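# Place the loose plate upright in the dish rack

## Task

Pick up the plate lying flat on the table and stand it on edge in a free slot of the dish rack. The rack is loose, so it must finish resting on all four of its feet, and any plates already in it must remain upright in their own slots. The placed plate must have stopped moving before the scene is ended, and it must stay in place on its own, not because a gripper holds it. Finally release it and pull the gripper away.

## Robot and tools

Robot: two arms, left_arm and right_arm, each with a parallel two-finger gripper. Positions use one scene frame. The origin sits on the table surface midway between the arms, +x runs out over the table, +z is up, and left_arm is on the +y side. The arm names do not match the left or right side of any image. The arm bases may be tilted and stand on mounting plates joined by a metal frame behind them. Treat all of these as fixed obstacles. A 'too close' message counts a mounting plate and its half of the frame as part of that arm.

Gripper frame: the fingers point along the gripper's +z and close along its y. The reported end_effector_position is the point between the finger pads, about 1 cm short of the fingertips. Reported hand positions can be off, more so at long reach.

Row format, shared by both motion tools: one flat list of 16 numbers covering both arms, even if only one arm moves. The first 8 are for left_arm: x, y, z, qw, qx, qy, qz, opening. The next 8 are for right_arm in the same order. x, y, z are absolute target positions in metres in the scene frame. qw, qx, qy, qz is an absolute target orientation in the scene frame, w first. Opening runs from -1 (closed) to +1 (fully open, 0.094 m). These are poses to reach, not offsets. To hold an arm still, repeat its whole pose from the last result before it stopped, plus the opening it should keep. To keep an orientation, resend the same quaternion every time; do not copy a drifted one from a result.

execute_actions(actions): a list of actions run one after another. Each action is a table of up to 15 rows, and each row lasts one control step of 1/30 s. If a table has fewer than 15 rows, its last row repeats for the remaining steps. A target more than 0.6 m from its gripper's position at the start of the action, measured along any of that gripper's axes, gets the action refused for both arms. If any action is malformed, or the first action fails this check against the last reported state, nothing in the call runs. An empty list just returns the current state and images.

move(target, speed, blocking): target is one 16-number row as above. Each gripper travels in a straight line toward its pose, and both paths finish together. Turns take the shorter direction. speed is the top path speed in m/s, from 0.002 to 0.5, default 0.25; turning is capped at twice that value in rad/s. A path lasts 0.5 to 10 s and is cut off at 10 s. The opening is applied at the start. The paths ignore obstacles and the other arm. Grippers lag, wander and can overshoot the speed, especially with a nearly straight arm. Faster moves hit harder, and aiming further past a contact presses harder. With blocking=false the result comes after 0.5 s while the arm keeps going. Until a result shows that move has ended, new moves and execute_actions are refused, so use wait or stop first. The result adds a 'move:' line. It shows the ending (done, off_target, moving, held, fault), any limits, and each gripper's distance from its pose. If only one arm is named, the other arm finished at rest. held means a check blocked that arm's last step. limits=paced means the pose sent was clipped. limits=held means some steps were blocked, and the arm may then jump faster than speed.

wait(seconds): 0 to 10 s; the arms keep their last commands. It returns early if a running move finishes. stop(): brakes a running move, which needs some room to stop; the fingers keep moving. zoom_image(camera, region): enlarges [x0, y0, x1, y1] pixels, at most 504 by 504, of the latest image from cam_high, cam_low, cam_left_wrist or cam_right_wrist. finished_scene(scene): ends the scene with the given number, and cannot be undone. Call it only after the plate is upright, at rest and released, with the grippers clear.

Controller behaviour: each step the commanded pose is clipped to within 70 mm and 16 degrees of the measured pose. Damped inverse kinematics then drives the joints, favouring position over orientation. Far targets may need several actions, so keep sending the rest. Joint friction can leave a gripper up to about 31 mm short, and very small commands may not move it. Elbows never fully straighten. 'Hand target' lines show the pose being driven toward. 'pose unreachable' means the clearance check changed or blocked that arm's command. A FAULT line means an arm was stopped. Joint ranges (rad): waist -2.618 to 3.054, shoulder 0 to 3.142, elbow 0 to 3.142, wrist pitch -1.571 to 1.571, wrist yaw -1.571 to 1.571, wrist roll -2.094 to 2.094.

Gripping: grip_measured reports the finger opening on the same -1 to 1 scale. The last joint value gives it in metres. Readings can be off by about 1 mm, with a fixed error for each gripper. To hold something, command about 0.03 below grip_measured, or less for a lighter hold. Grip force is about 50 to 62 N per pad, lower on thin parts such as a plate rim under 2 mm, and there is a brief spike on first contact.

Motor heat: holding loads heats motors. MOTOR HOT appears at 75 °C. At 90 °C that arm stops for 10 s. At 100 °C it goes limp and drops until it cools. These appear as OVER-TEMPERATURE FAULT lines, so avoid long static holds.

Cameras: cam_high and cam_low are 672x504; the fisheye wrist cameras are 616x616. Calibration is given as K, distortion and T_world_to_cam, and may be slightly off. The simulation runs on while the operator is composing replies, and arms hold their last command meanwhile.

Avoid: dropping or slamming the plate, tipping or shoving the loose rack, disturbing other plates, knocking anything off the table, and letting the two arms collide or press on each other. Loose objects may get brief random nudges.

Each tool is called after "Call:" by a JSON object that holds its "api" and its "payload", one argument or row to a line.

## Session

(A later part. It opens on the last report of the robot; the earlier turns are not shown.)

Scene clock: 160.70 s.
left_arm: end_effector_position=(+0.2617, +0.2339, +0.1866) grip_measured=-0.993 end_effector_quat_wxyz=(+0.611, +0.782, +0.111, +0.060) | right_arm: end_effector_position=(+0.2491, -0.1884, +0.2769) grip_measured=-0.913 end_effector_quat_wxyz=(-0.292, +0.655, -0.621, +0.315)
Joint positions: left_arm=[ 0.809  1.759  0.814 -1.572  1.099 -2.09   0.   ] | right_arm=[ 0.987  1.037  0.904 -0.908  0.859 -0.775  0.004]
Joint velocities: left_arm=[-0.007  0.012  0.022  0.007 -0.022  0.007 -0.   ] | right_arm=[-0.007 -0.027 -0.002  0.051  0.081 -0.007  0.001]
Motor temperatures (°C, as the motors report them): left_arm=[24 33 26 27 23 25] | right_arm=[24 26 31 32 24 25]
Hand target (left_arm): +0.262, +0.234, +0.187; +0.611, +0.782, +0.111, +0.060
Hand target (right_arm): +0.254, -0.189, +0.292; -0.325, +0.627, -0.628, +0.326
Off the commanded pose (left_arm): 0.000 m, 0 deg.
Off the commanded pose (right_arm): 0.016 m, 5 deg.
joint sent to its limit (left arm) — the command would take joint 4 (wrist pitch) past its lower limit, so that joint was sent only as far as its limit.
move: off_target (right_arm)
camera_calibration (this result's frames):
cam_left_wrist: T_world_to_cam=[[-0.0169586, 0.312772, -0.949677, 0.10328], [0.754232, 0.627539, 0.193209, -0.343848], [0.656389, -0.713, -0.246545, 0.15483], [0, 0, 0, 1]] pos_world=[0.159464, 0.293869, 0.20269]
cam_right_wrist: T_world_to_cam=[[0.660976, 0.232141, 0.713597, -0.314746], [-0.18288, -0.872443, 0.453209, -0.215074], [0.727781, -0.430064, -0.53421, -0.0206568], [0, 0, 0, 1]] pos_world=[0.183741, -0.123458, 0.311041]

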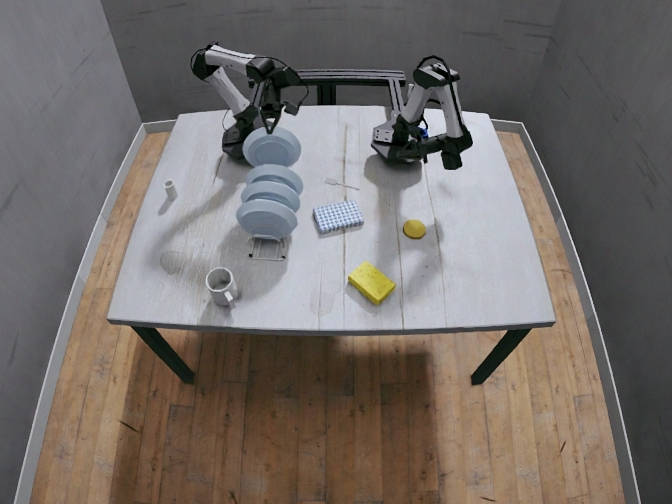

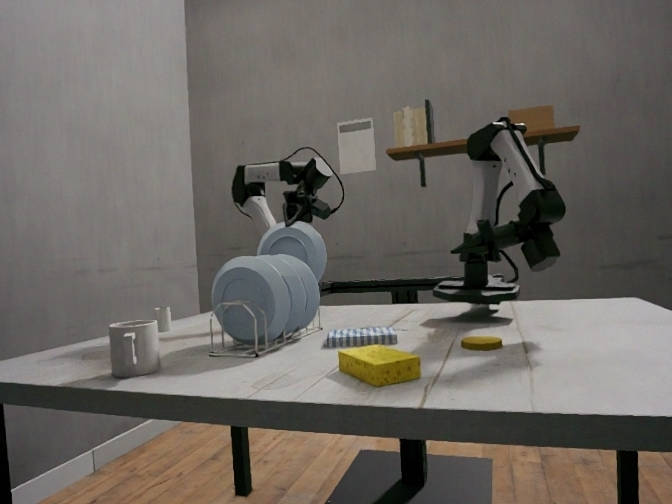

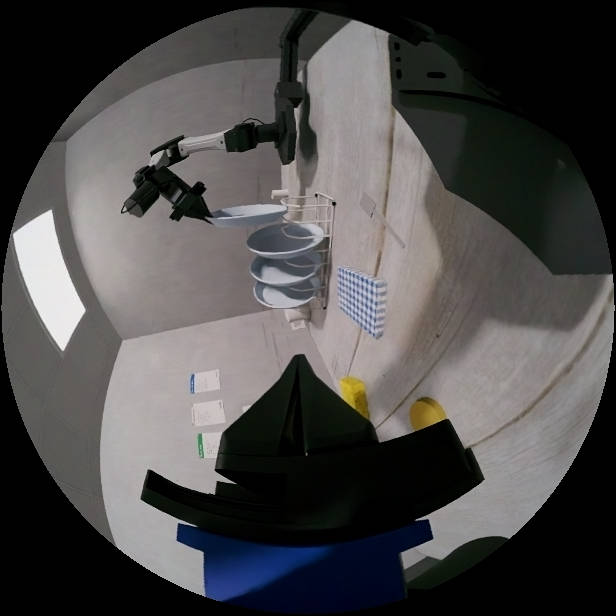

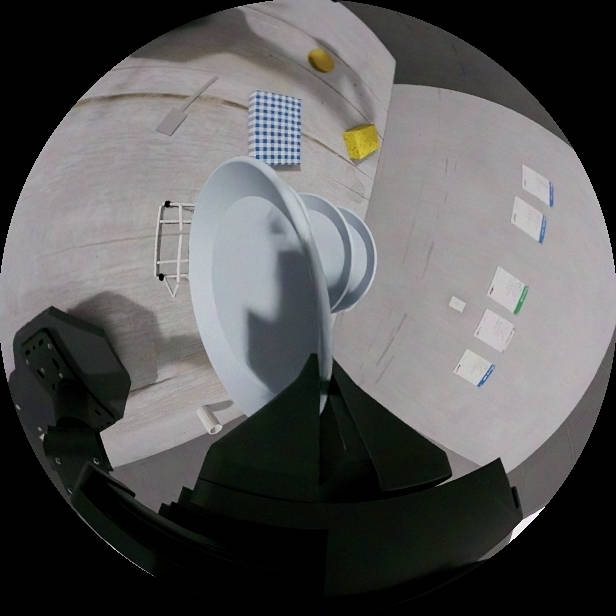

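Call:
{"api": "move", "payload": {
  "target": [0.2617,0.2339,0.1866,0.611,0.782,0.111,0.060,-1,0.250,-0.188,0.228,0.3265,-0.6272,0.6272,-0.3265,-0.96],
  "speed": 0.04
}}

Call:
{"api": "zoom_image", "payload": {
  "camera": "cam_left_wrist",
  "region": [160, 150, 360, 300]
}}

Scene clock: 164.33 s.
left_arm: end_effector_position=(+0.2617, +0.2339, +0.1866) grip_measured=-0.993 end_effector_quat_wxyz=(+0.611, +0.782, +0.111, +0.060) | right_arm: end_effector_position=(+0.2424, -0.1919, +0.2174) grip_measured=-0.913 end_effector_quat_wxyz=(-0.299, +0.643, -0.630, +0.316)
Joint positions: left_arm=[ 0.809  1.759  0.814 -1.572  1.099 -2.09   0.   ] | right_arm=[ 0.988  1.009  0.646 -0.671  0.871 -0.751  0.004]
Joint velocities: left_arm=[ 0.007  0.007 -0.007  0.007  0.007  0.022 -0.001] | right_arm=[-0.017  0.002  0.007 -0.066  0.007  0.007 -0.001]
Motor temperatures (°C, as the motors report them): left_arm=[24 33 26 27 23 25] | right_arm=[24 26 31 32 24 25]
Hand target (left_arm): +0.262, +0.234, +0.187; +0.611, +0.782, +0.111, +0.060
Hand target (right_arm): +0.249, -0.190, +0.228; -0.325, +0.627, -0.628, +0.327
Off the commanded pose (left_arm): 0.000 m, 0 deg.
Off the commanded pose (right_arm): 0.014 m, 4 deg.
joint sent to its limit (left arm) — the command would take joint 4 (wrist pitch) past its lower limit, so that joint was sent only as far as its limit.
move: off_target (right_arm)
camera_calibration (this result's frames):
cam_left_wrist: T_world_to_cam=[[-0.0169586, 0.312772, -0.949677, 0.10328], [0.754232, 0.627539, 0.193209, -0.343848], [0.656389, -0.713, -0.246545, 0.15483], [0, 0, 0, 1]] pos_world=[0.159464, 0.293869, 0.20269]
cam_right_wrist: T_world_to_cam=[[0.656597, 0.203034, 0.7264, -0.274384], [-0.207035, -0.877577, 0.43243, -0.182991], [0.72527, -0.434323, -0.534179, -0.0493016], [0, 0, 0, 1]] pos_world=[0.178031, -0.126292, 0.252108]

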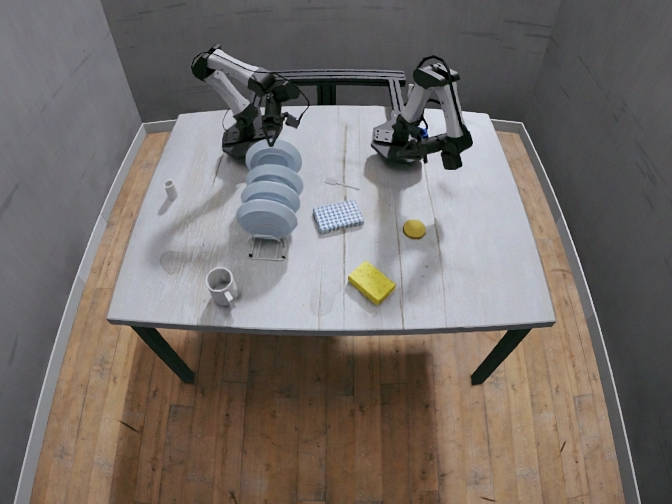

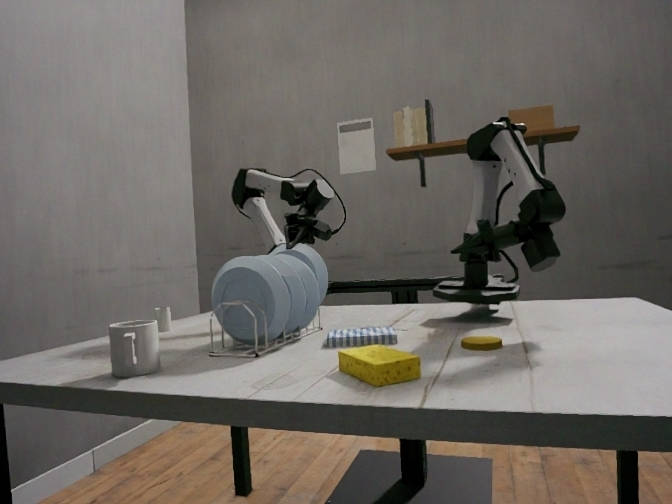

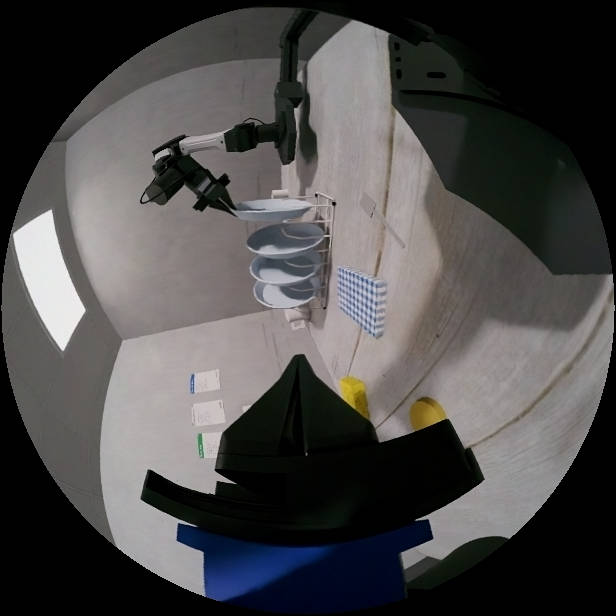

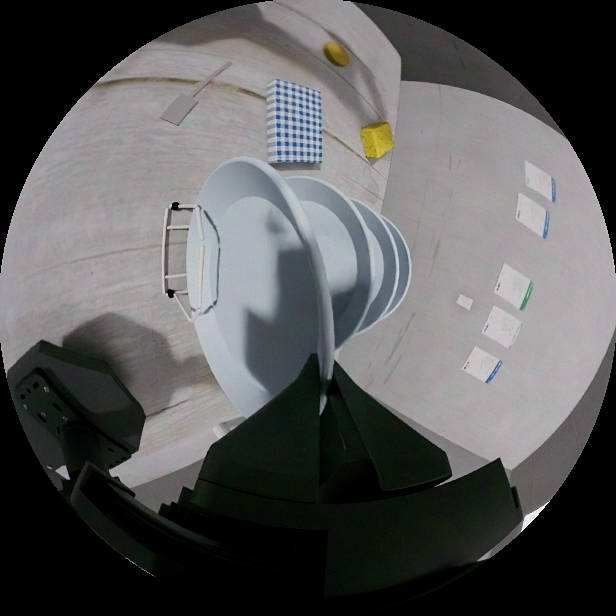

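Region (160, 150, 360, 300) of cam_left_wrist's 616x616 image, scaled by 2.520, with more detail than that image has; it fills the top 378 rows of this view, and the rest is white.

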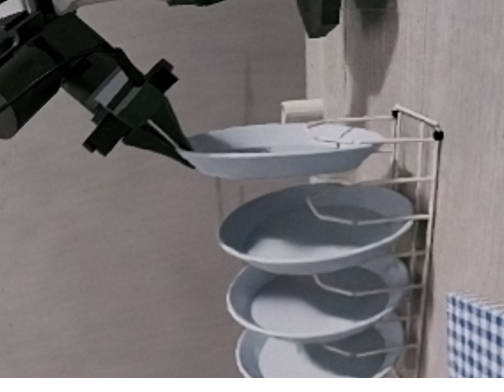

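Call:
{"api": "move", "payload": {
  "target": [0.2617,0.2339,0.1866,0.611,0.782,0.111,0.060,-1,0.253,-0.186,0.202,0.3265,-0.6272,0.6272,-0.3265,-0.96],
  "speed": 0.025
}}

Call:
{"api": "zoom_image", "payload": {
  "camera": "cam_left_wrist",
  "region": [160, 150, 360, 300]
}}

Scene clock: 167.87 s.
left_arm: end_effector_position=(+0.2617, +0.2339, +0.1866) grip_measured=-0.993 end_effector_quat_wxyz=(+0.611, +0.782, +0.111, +0.060) | right_arm: end_effector_position=(+0.2422, -0.1903, +0.1925) grip_measured=-0.913 end_effector_quat_wxyz=(-0.303, +0.646, -0.627, +0.312)
Joint positions: left_arm=[ 0.809  1.759  0.814 -1.572  1.099 -2.09   0.   ] | right_arm=[ 0.974  1.02   0.547 -0.532  0.854 -0.782  0.004]
Joint velocities: left_arm=[ 0.027 -0.002 -0.012 -0.007  0.081  0.066  0.001] | right_arm=[ 0.002  0.017  0.017  0.051 -0.066  0.022 -0.001]
Motor temperatures (°C, as the motors report them): left_arm=[24 33 26 27 23 25] | right_arm=[24 26 31 32 24 25]
Hand target (left_arm): +0.262, +0.234, +0.187; +0.611, +0.782, +0.111, +0.060
Hand target (right_arm): +0.252, -0.187, +0.202; -0.325, +0.627, -0.628, +0.326
Off the commanded pose (left_arm): 0.000 m, 0 deg.
Off the commanded pose (right_arm): 0.015 m, 4 deg.
joint sent to its limit (left arm) — the command would take joint 4 (wrist pitch) past its lower limit, so that joint was sent only as far as its limit.
move: off_target (right_arm)
camera_calibration (this result's frames):
cam_left_wrist: T_world_to_cam=[[-0.0169586, 0.312772, -0.949677, 0.10328], [0.754232, 0.627539, 0.193209, -0.343848], [0.656389, -0.713, -0.246545, 0.15483], [0, 0, 0, 1]] pos_world=[0.159464, 0.293869, 0.20269]
cam_right_wrist: T_world_to_cam=[[0.654589, 0.205417, 0.727542, -0.255747], [-0.196878, -0.882847, 0.426403, -0.173089], [0.729898, -0.422356, -0.53746, -0.0599362], [0, 0, 0, 1]] pos_world=[0.177079, -0.125591, 0.227659]

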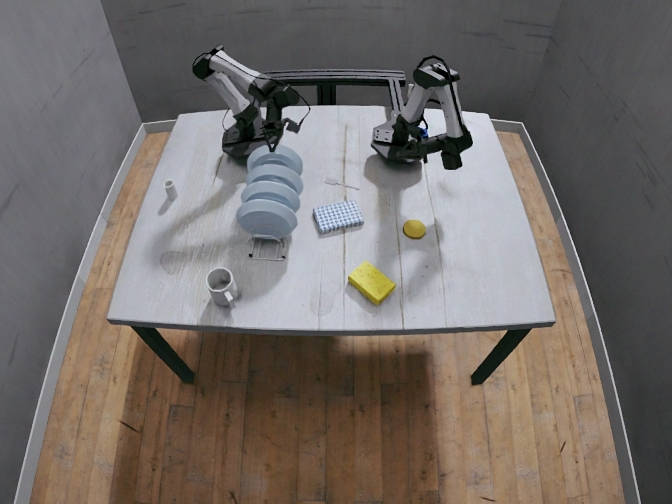

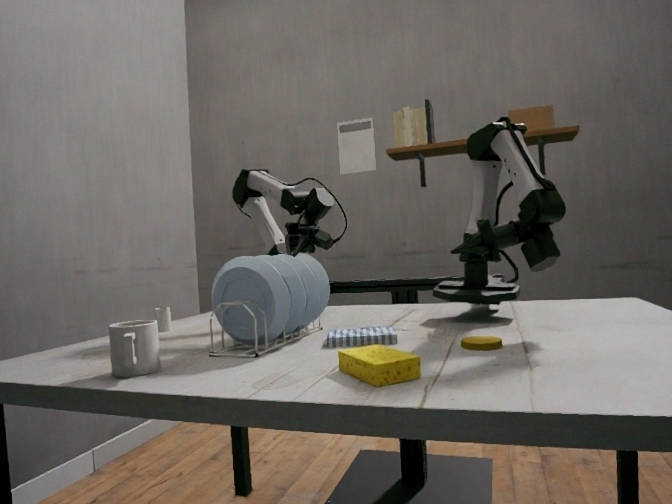

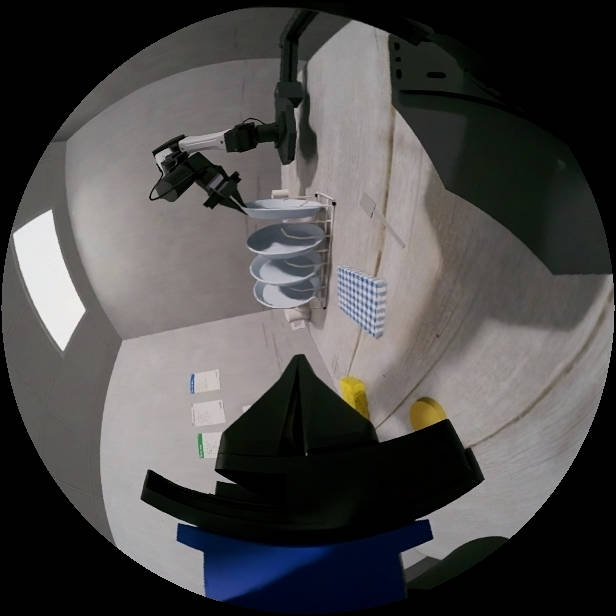

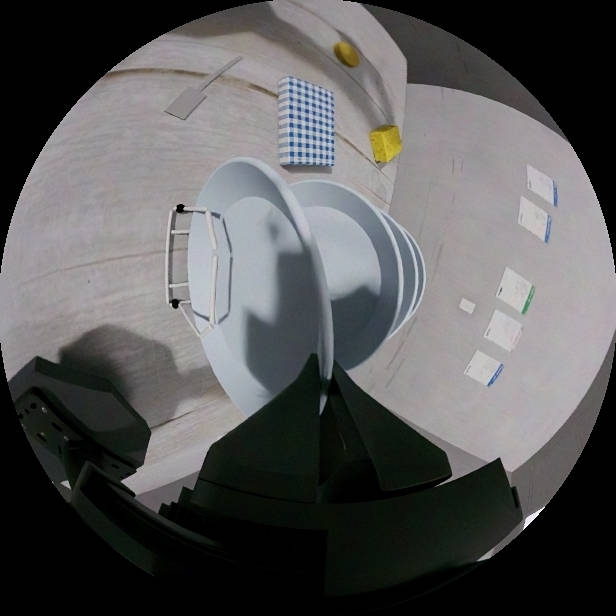

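Region (160, 150, 360, 300) of cam_left_wrist's 616x616 image, scaled by 2.520, with more detail than that image has; it fills the top 378 rows of this view, and the rest is white.

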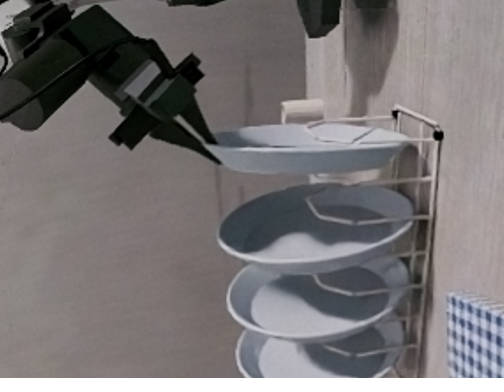

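Call:
{"api": "execute_actions", "payload": {
  "actions": [
    [[0.2617,0.2339,0.1866,0.611,0.782,0.111,0.060,-1,0.253,-0.186,0.200,0.3265,-0.6272,0.6272,-0.3265,-0.96],[0.2617,0.2339,0.1866,0.611,0.782,0.111,0.060,-1,0.253,-0.186,0.199,0.3265,-0.6272,0.6272,-0.3265,-0.96],[0.2617,0.2339,0.1866,0.611,0.782,0.111,0.060,-1,0.253,-0.186,0.198,0.3265,-0.6272,0.6272,-0.3265,-0.96],[0.2617,0.2339,0.1866,0.611,0.782,0.111,0.060,-1,0.253,-0.186,0.197,0.3265,-0.6272,0.6272,-0.3265,-0.96],[0.2617,0.2339,0.1866,0.611,0.782,0.111,0.060,-1,0.253,-0.186,0.196,0.3265,-0.6272,0.6272,-0.3265,-0.96],[0.2617,0.2339,0.1866,0.611,0.782,0.111,0.060,-1,0.253,-0.186,0.195,0.3265,-0.6272,0.6272,-0.3265,-0.96]],
    [[0.2617,0.2339,0.1866,0.611,0.782,0.111,0.060,-1,0.253,-0.186,0.195,0.3265,-0.6272,0.6272,-0.3265,-0.9],[0.2617,0.2339,0.1866,0.611,0.782,0.111,0.060,-1,0.253,-0.186,0.195,0.3265,-0.6272,0.6272,-0.3265,-0.88],[0.2617,0.2339,0.1866,0.611,0.782,0.111,0.060,-1,0.253,-0.186,0.195,0.3265,-0.6272,0.6272,-0.3265,-0.86],[0.2617,0.2339,0.1866,0.611,0.782,0.111,0.060,-1,0.253,-0.186,0.195,0.3265,-0.6272,0.6272,-0.3265,-0.83],[0.2617,0.2339,0.1866,0.611,0.782,0.111,0.060,-1,0.253,-0.186,0.195,0.3265,-0.6272,0.6272,-0.3265,-0.8],[0.2617,0.2339,0.1866,0.611,0.782,0.111,0.060,-1,0.253,-0.186,0.195,0.3265,-0.6272,0.6272,-0.3265,-0.76],[0.2617,0.2339,0.1866,0.611,0.782,0.111,0.060,-1,0.253,-0.186,0.195,0.3265,-0.6272,0.6272,-0.3265,-0.72],[0.2617,0.2339,0.1866,0.611,0.782,0.111,0.060,-1,0.253,-0.186,0.195,0.3265,-0.6272,0.6272,-0.3265,-0.68],[0.2617,0.2339,0.1866,0.611,0.782,0.111,0.060,-1,0.253,-0.186,0.195,0.3265,-0.6272,0.6272,-0.3265,-0.64],[0.2617,0.2339,0.1866,0.611,0.782,0.111,0.060,-1,0.253,-0.186,0.195,0.3265,-0.6272,0.6272,-0.3265,-0.6],[0.2617,0.2339,0.1866,0.611,0.782,0.111,0.060,-1,0.253,-0.186,0.195,0.3265,-0.6272,0.6272,-0.3265,-0.55],[0.2617,0.2339,0.1866,0.611,0.782,0.111,0.060,-1,0.253,-0.186,0.195,0.3265,-0.6272,0.6272,-0.3265,-0.5]]
  ]
}}

Call:
{"api": "zoom_image", "payload": {
  "camera": "cam_left_wrist",
  "region": [160, 150, 360, 300]
}}

Scene clock: 174.40 s.
left_arm: end_effector_position=(+0.2617, +0.2339, +0.1866) grip_measured=-0.993 end_effector_quat_wxyz=(+0.611, +0.782, +0.111, +0.060) | right_arm: end_effector_position=(+0.2506, -0.1825, +0.1981) grip_measured=-0.503 end_effector_quat_wxyz=(+0.331, -0.629, +0.628, -0.316)
Joint positions: left_arm=[ 0.809  1.759  0.814 -1.572  1.099 -2.09   0.   ] | right_arm=[ 0.969  1.028  0.53  -0.424  0.875 -0.812  0.023]
Joint velocities: left_arm=[-0.002 -0.002 -0.002  0.051 -0.037 -0.022  0.001] | right_arm=[ 0.002 -0.002 -0.012  0.081  0.051  0.007  0.001]
Motor temperatures (°C, as the motors report them): left_arm=[24 32 26 27 23 25] | right_arm=[24 25 31 32 24 25]
Hand target (left_arm): +0.262, +0.234, +0.187; +0.611, +0.782, +0.111, +0.060
Hand target (right_arm): +0.253, -0.186, +0.195; -0.326, +0.627, -0.627, +0.326
Off the commanded pose (left_arm): 0.000 m, 0 deg.
Off the commanded pose (right_arm): 0.005 m, 1 deg.
joint sent to its limit (left arm) — the command would take joint 4 (wrist pitch) past its lower limit, so that joint was sent only as far as its limit.
camera_calibration (this result's frames):
cam_left_wrist: T_world_to_cam=[[-0.0169586, 0.312772, -0.949677, 0.10328], [0.754232, 0.627539, 0.193209, -0.343848], [0.656389, -0.713, -0.246545, 0.15483], [0, 0, 0, 1]] pos_world=[0.159464, 0.293869, 0.20269]
cam_right_wrist: T_world_to_cam=[[0.616971, 0.170459, 0.768304, -0.272006], [-0.223872, -0.897913, 0.37899, -0.153625], [0.754472, -0.405827, -0.515825, -0.067194], [0, 0, 0, 1]] pos_world=[0.184124, -0.118846, 0.232546]

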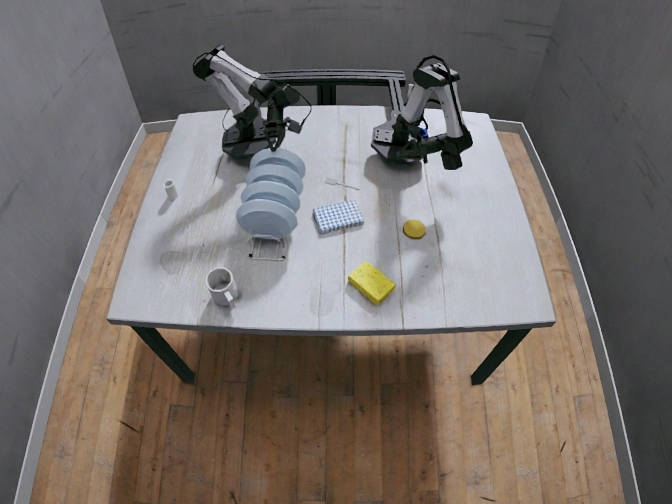

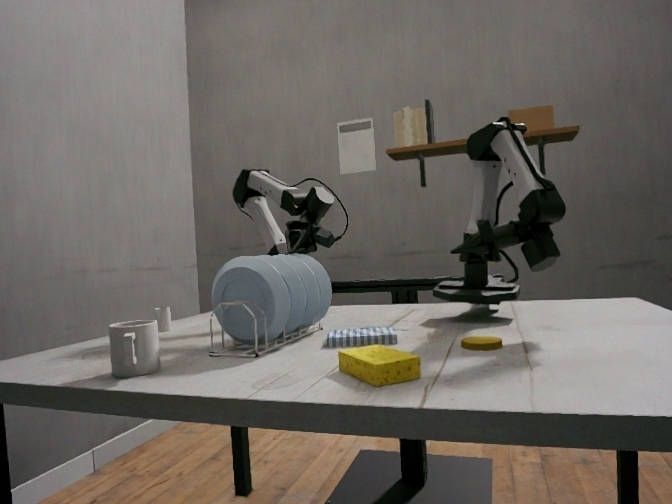

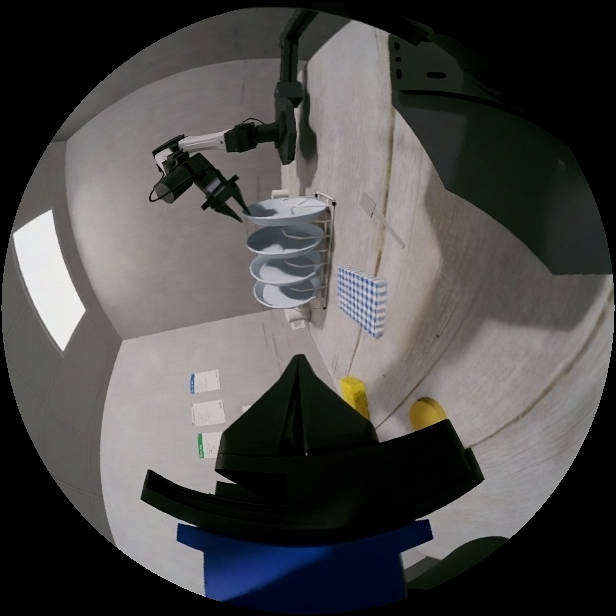

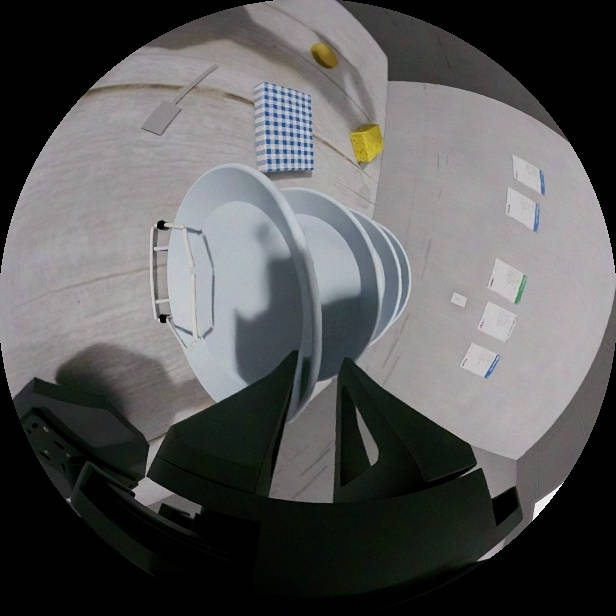

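Region (160, 150, 360, 300) of cam_left_wrist's 616x616 image, scaled by 2.520, with more detail than that image has; it fills the top 378 rows of this view, and the rest is white.

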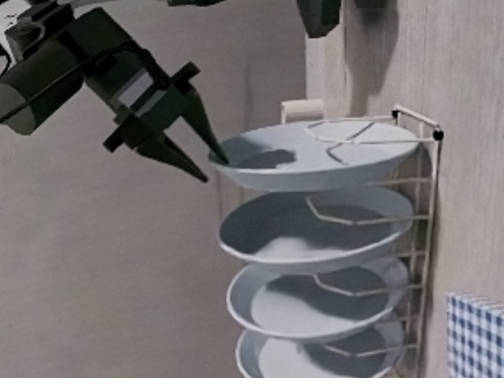

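Seated like the others. Retreat.

Call:
{"api": "move", "payload": {
  "target": [0.2617,0.2339,0.1866,0.611,0.782,0.111,0.060,-1,0.20,-0.186,0.29,0.3265,-0.6272,0.6272,-0.3265,-0.5],
  "speed": 0.15
}}

Scene clock: 176.73 s.
left_arm: end_effector_position=(+0.2617, +0.2339, +0.1866) grip_measured=-0.993 end_effector_quat_wxyz=(+0.611, +0.782, +0.111, +0.060) | right_arm: end_effector_position=(+0.1998, -0.1884, +0.2848) grip_measured=-0.503 end_effector_quat_wxyz=(+0.321, -0.628, +0.629, -0.327)
Joint positions: left_arm=[ 0.809  1.759  0.814 -1.572  1.099 -2.09   0.   ] | right_arm=[ 1.31   1.078  0.939 -1.276  1.028 -0.241  0.023]
Joint velocities: left_arm=[-0.012  0.012 -0.022  0.037  0.007 -0.007  0.001] | right_arm=[-0.002 -0.012 -0.022 -0.022  0.037  0.051  0.001]
Motor temperatures (°C, as the motors report them): left_arm=[24 32 26 27 23 25] | right_arm=[24 25 31 32 24 25]
Hand target (left_arm): +0.262, +0.234, +0.187; +0.611, +0.782, +0.111, +0.060
Hand target (right_arm): +0.200, -0.185, +0.290; -0.325, +0.626, -0.628, +0.328
Off the commanded pose (left_arm): 0.000 m, 0 deg.
Off the commanded pose (right_arm): 0.006 m, 1 deg.
joint sent to its limit (left arm) — the command would take joint 4 (wrist pitch) past its lower limit, so that joint was sent only as far as its limit.
move: done
camera_calibration (this result's frames):
cam_left_wrist: T_world_to_cam=[[-0.0169586, 0.312772, -0.949677, 0.10328], [0.754232, 0.627539, 0.193209, -0.343848], [0.656389, -0.713, -0.246545, 0.15483], [0, 0, 0, 1]] pos_world=[0.159464, 0.293869, 0.20269]
cam_right_wrist: T_world_to_cam=[[0.620308, 0.179772, 0.763479, -0.303741], [-0.238391, -0.884123, 0.401866, -0.204103], [0.747254, -0.431287, -0.505572, 0.00717687], [0, 0, 0, 1]] pos_world=[0.134394, -0.122752, 0.317551]

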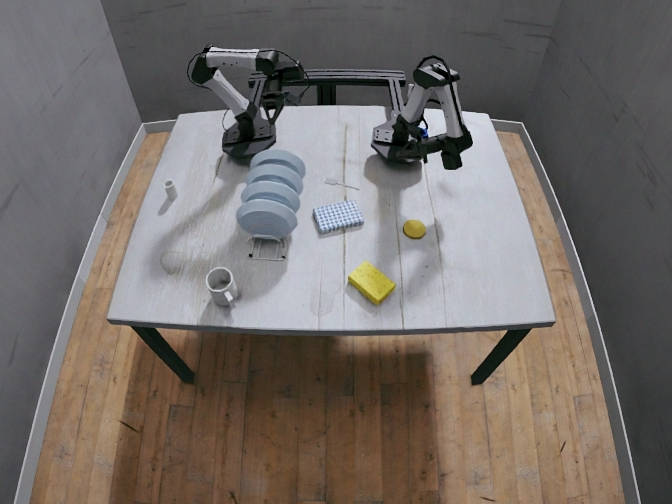

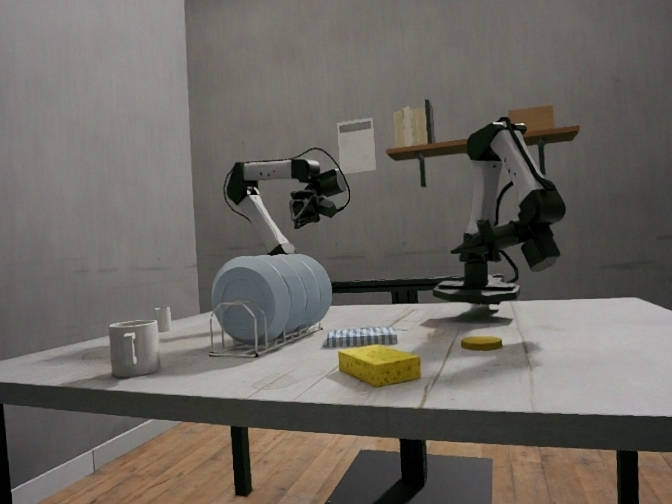

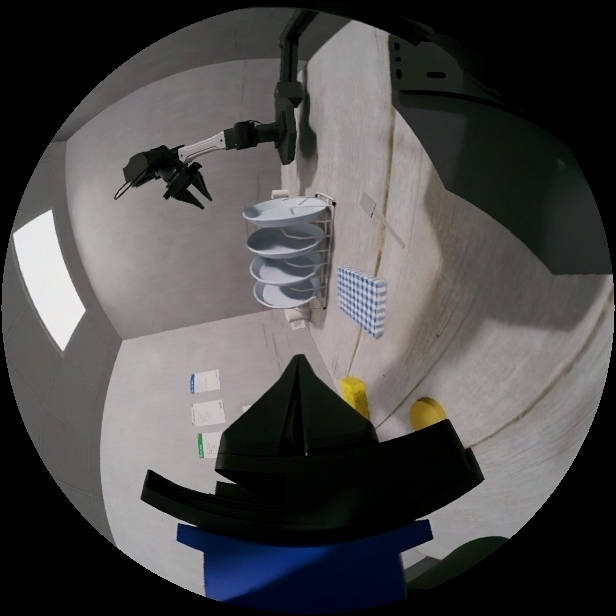

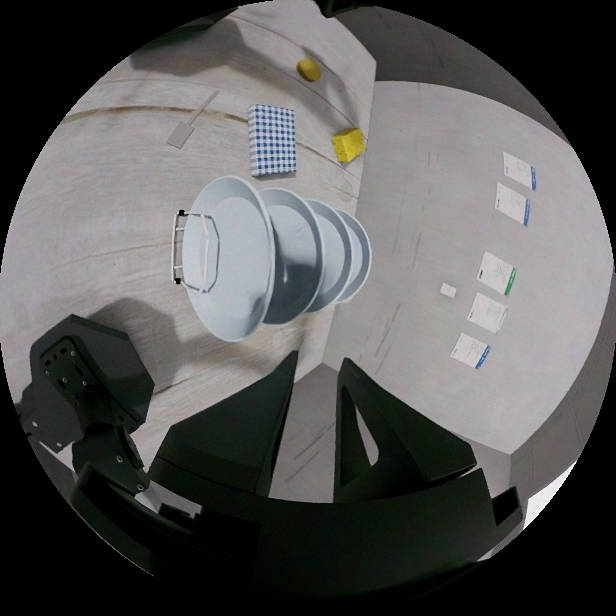

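Call:
{"api": "wait", "payload": {
  "seconds": 2
}}

Call:
{"api": "zoom_image", "payload": {
  "camera": "cam_left_wrist",
  "region": [200, 170, 360, 320]
}}

Scene clock: 179.97 s.
left_arm: end_effector_position=(+0.2617, +0.2339, +0.1866) grip_measured=-0.993 end_effector_quat_wxyz=(+0.611, +0.782, +0.111, +0.060) | right_arm: end_effector_position=(+0.1997, -0.1889, +0.2847) grip_measured=-0.503 end_effector_quat_wxyz=(+0.320, -0.628, +0.630, -0.327)
Joint positions: left_arm=[ 0.809  1.759  0.814 -1.572  1.099 -2.09   0.   ] | right_arm=[ 1.31   1.078  0.939 -1.28   1.029 -0.237  0.023]
Joint velocities: left_arm=[-0.002 -0.007 -0.007 -0.007  0.066  0.022 -0.001] | right_arm=[-0.007 -0.022  0.002 -0.037  0.007  0.007 -0.001]
Motor temperatures (°C, as the motors report them): left_arm=[24 32 26 27 23 25] | right_arm=[24 25 31 31 24 25]
Hand target (left_arm): +0.262, +0.234, +0.187; +0.611, +0.782, +0.111, +0.060
Hand target (right_arm): +0.200, -0.185, +0.290; -0.325, +0.626, -0.628, +0.328
Off the commanded pose (left_arm): 0.000 m, 0 deg.
Off the commanded pose (right_arm): 0.006 m, 1 deg.
wait: 2.00 s; at rest from the start
camera_calibration (this result's frames):
cam_left_wrist: T_world_to_cam=[[-0.0169586, 0.312772, -0.949677, 0.10328], [0.754232, 0.627539, 0.193209, -0.343848], [0.656389, -0.713, -0.246545, 0.15483], [0, 0, 0, 1]] pos_world=[0.159464, 0.293869, 0.20269]
cam_right_wrist: T_world_to_cam=[[0.620715, 0.178572, 0.76343, -0.303826], [-0.240146, -0.883615, 0.401938, -0.204171], [0.746353, -0.432823, -0.50559, 0.00688562], [0, 0, 0, 1]] pos_world=[0.134419, -0.123173, 0.317495]

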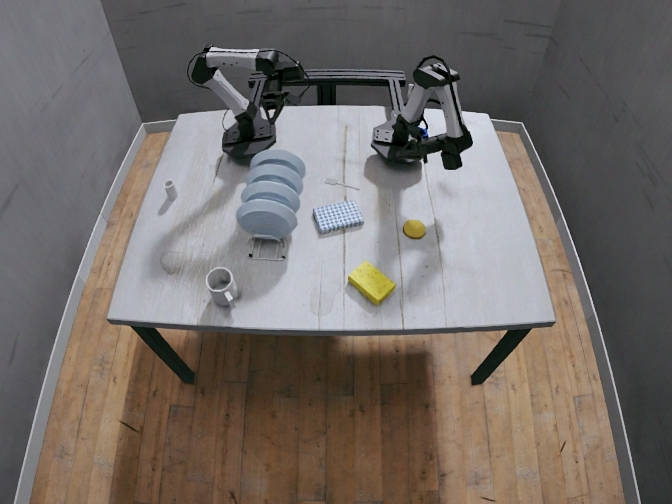

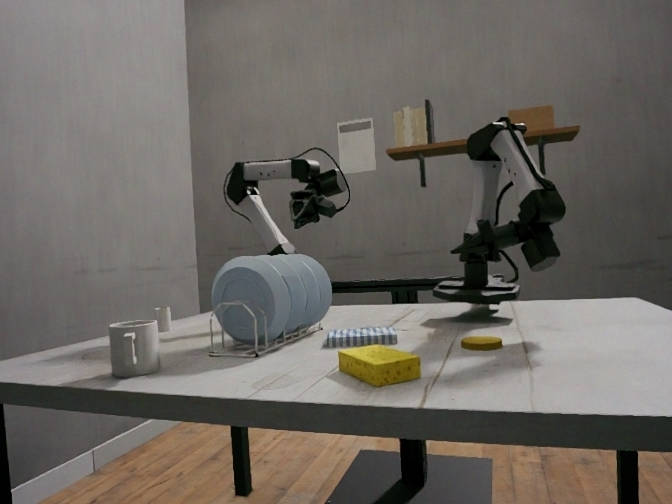

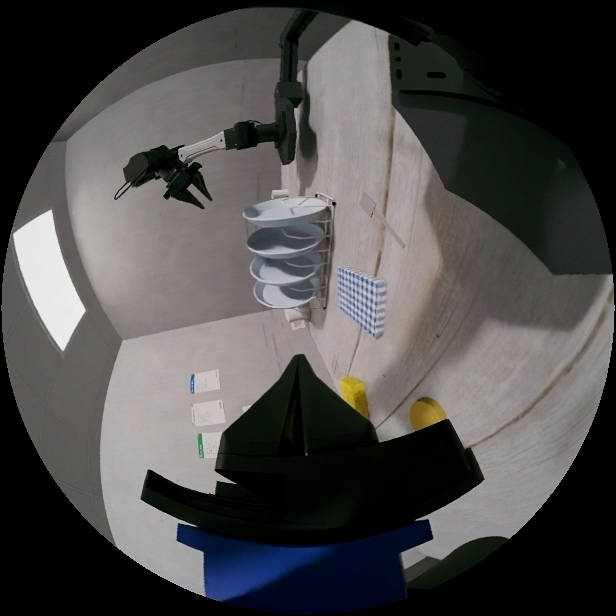

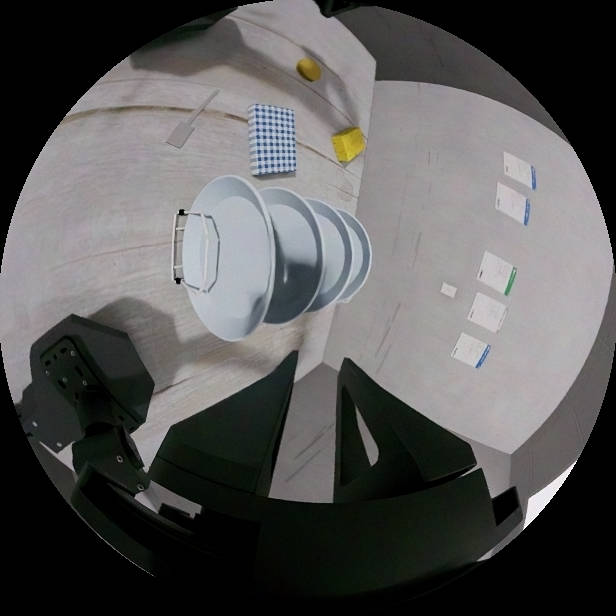

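Region (200, 170, 360, 320) of cam_left_wrist's 616x616 image, scaled by 3.150, with more detail than that image has; it fills the top 472 rows of this view, and the rest is white.

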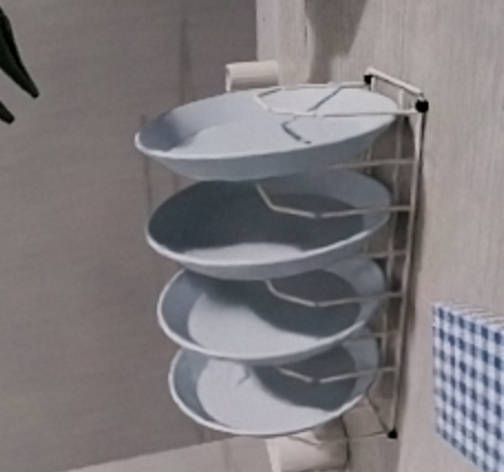

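Call:
{"api": "finished_scene", "payload": {
  "scene": 1
}}

The scene is finished: the task was done.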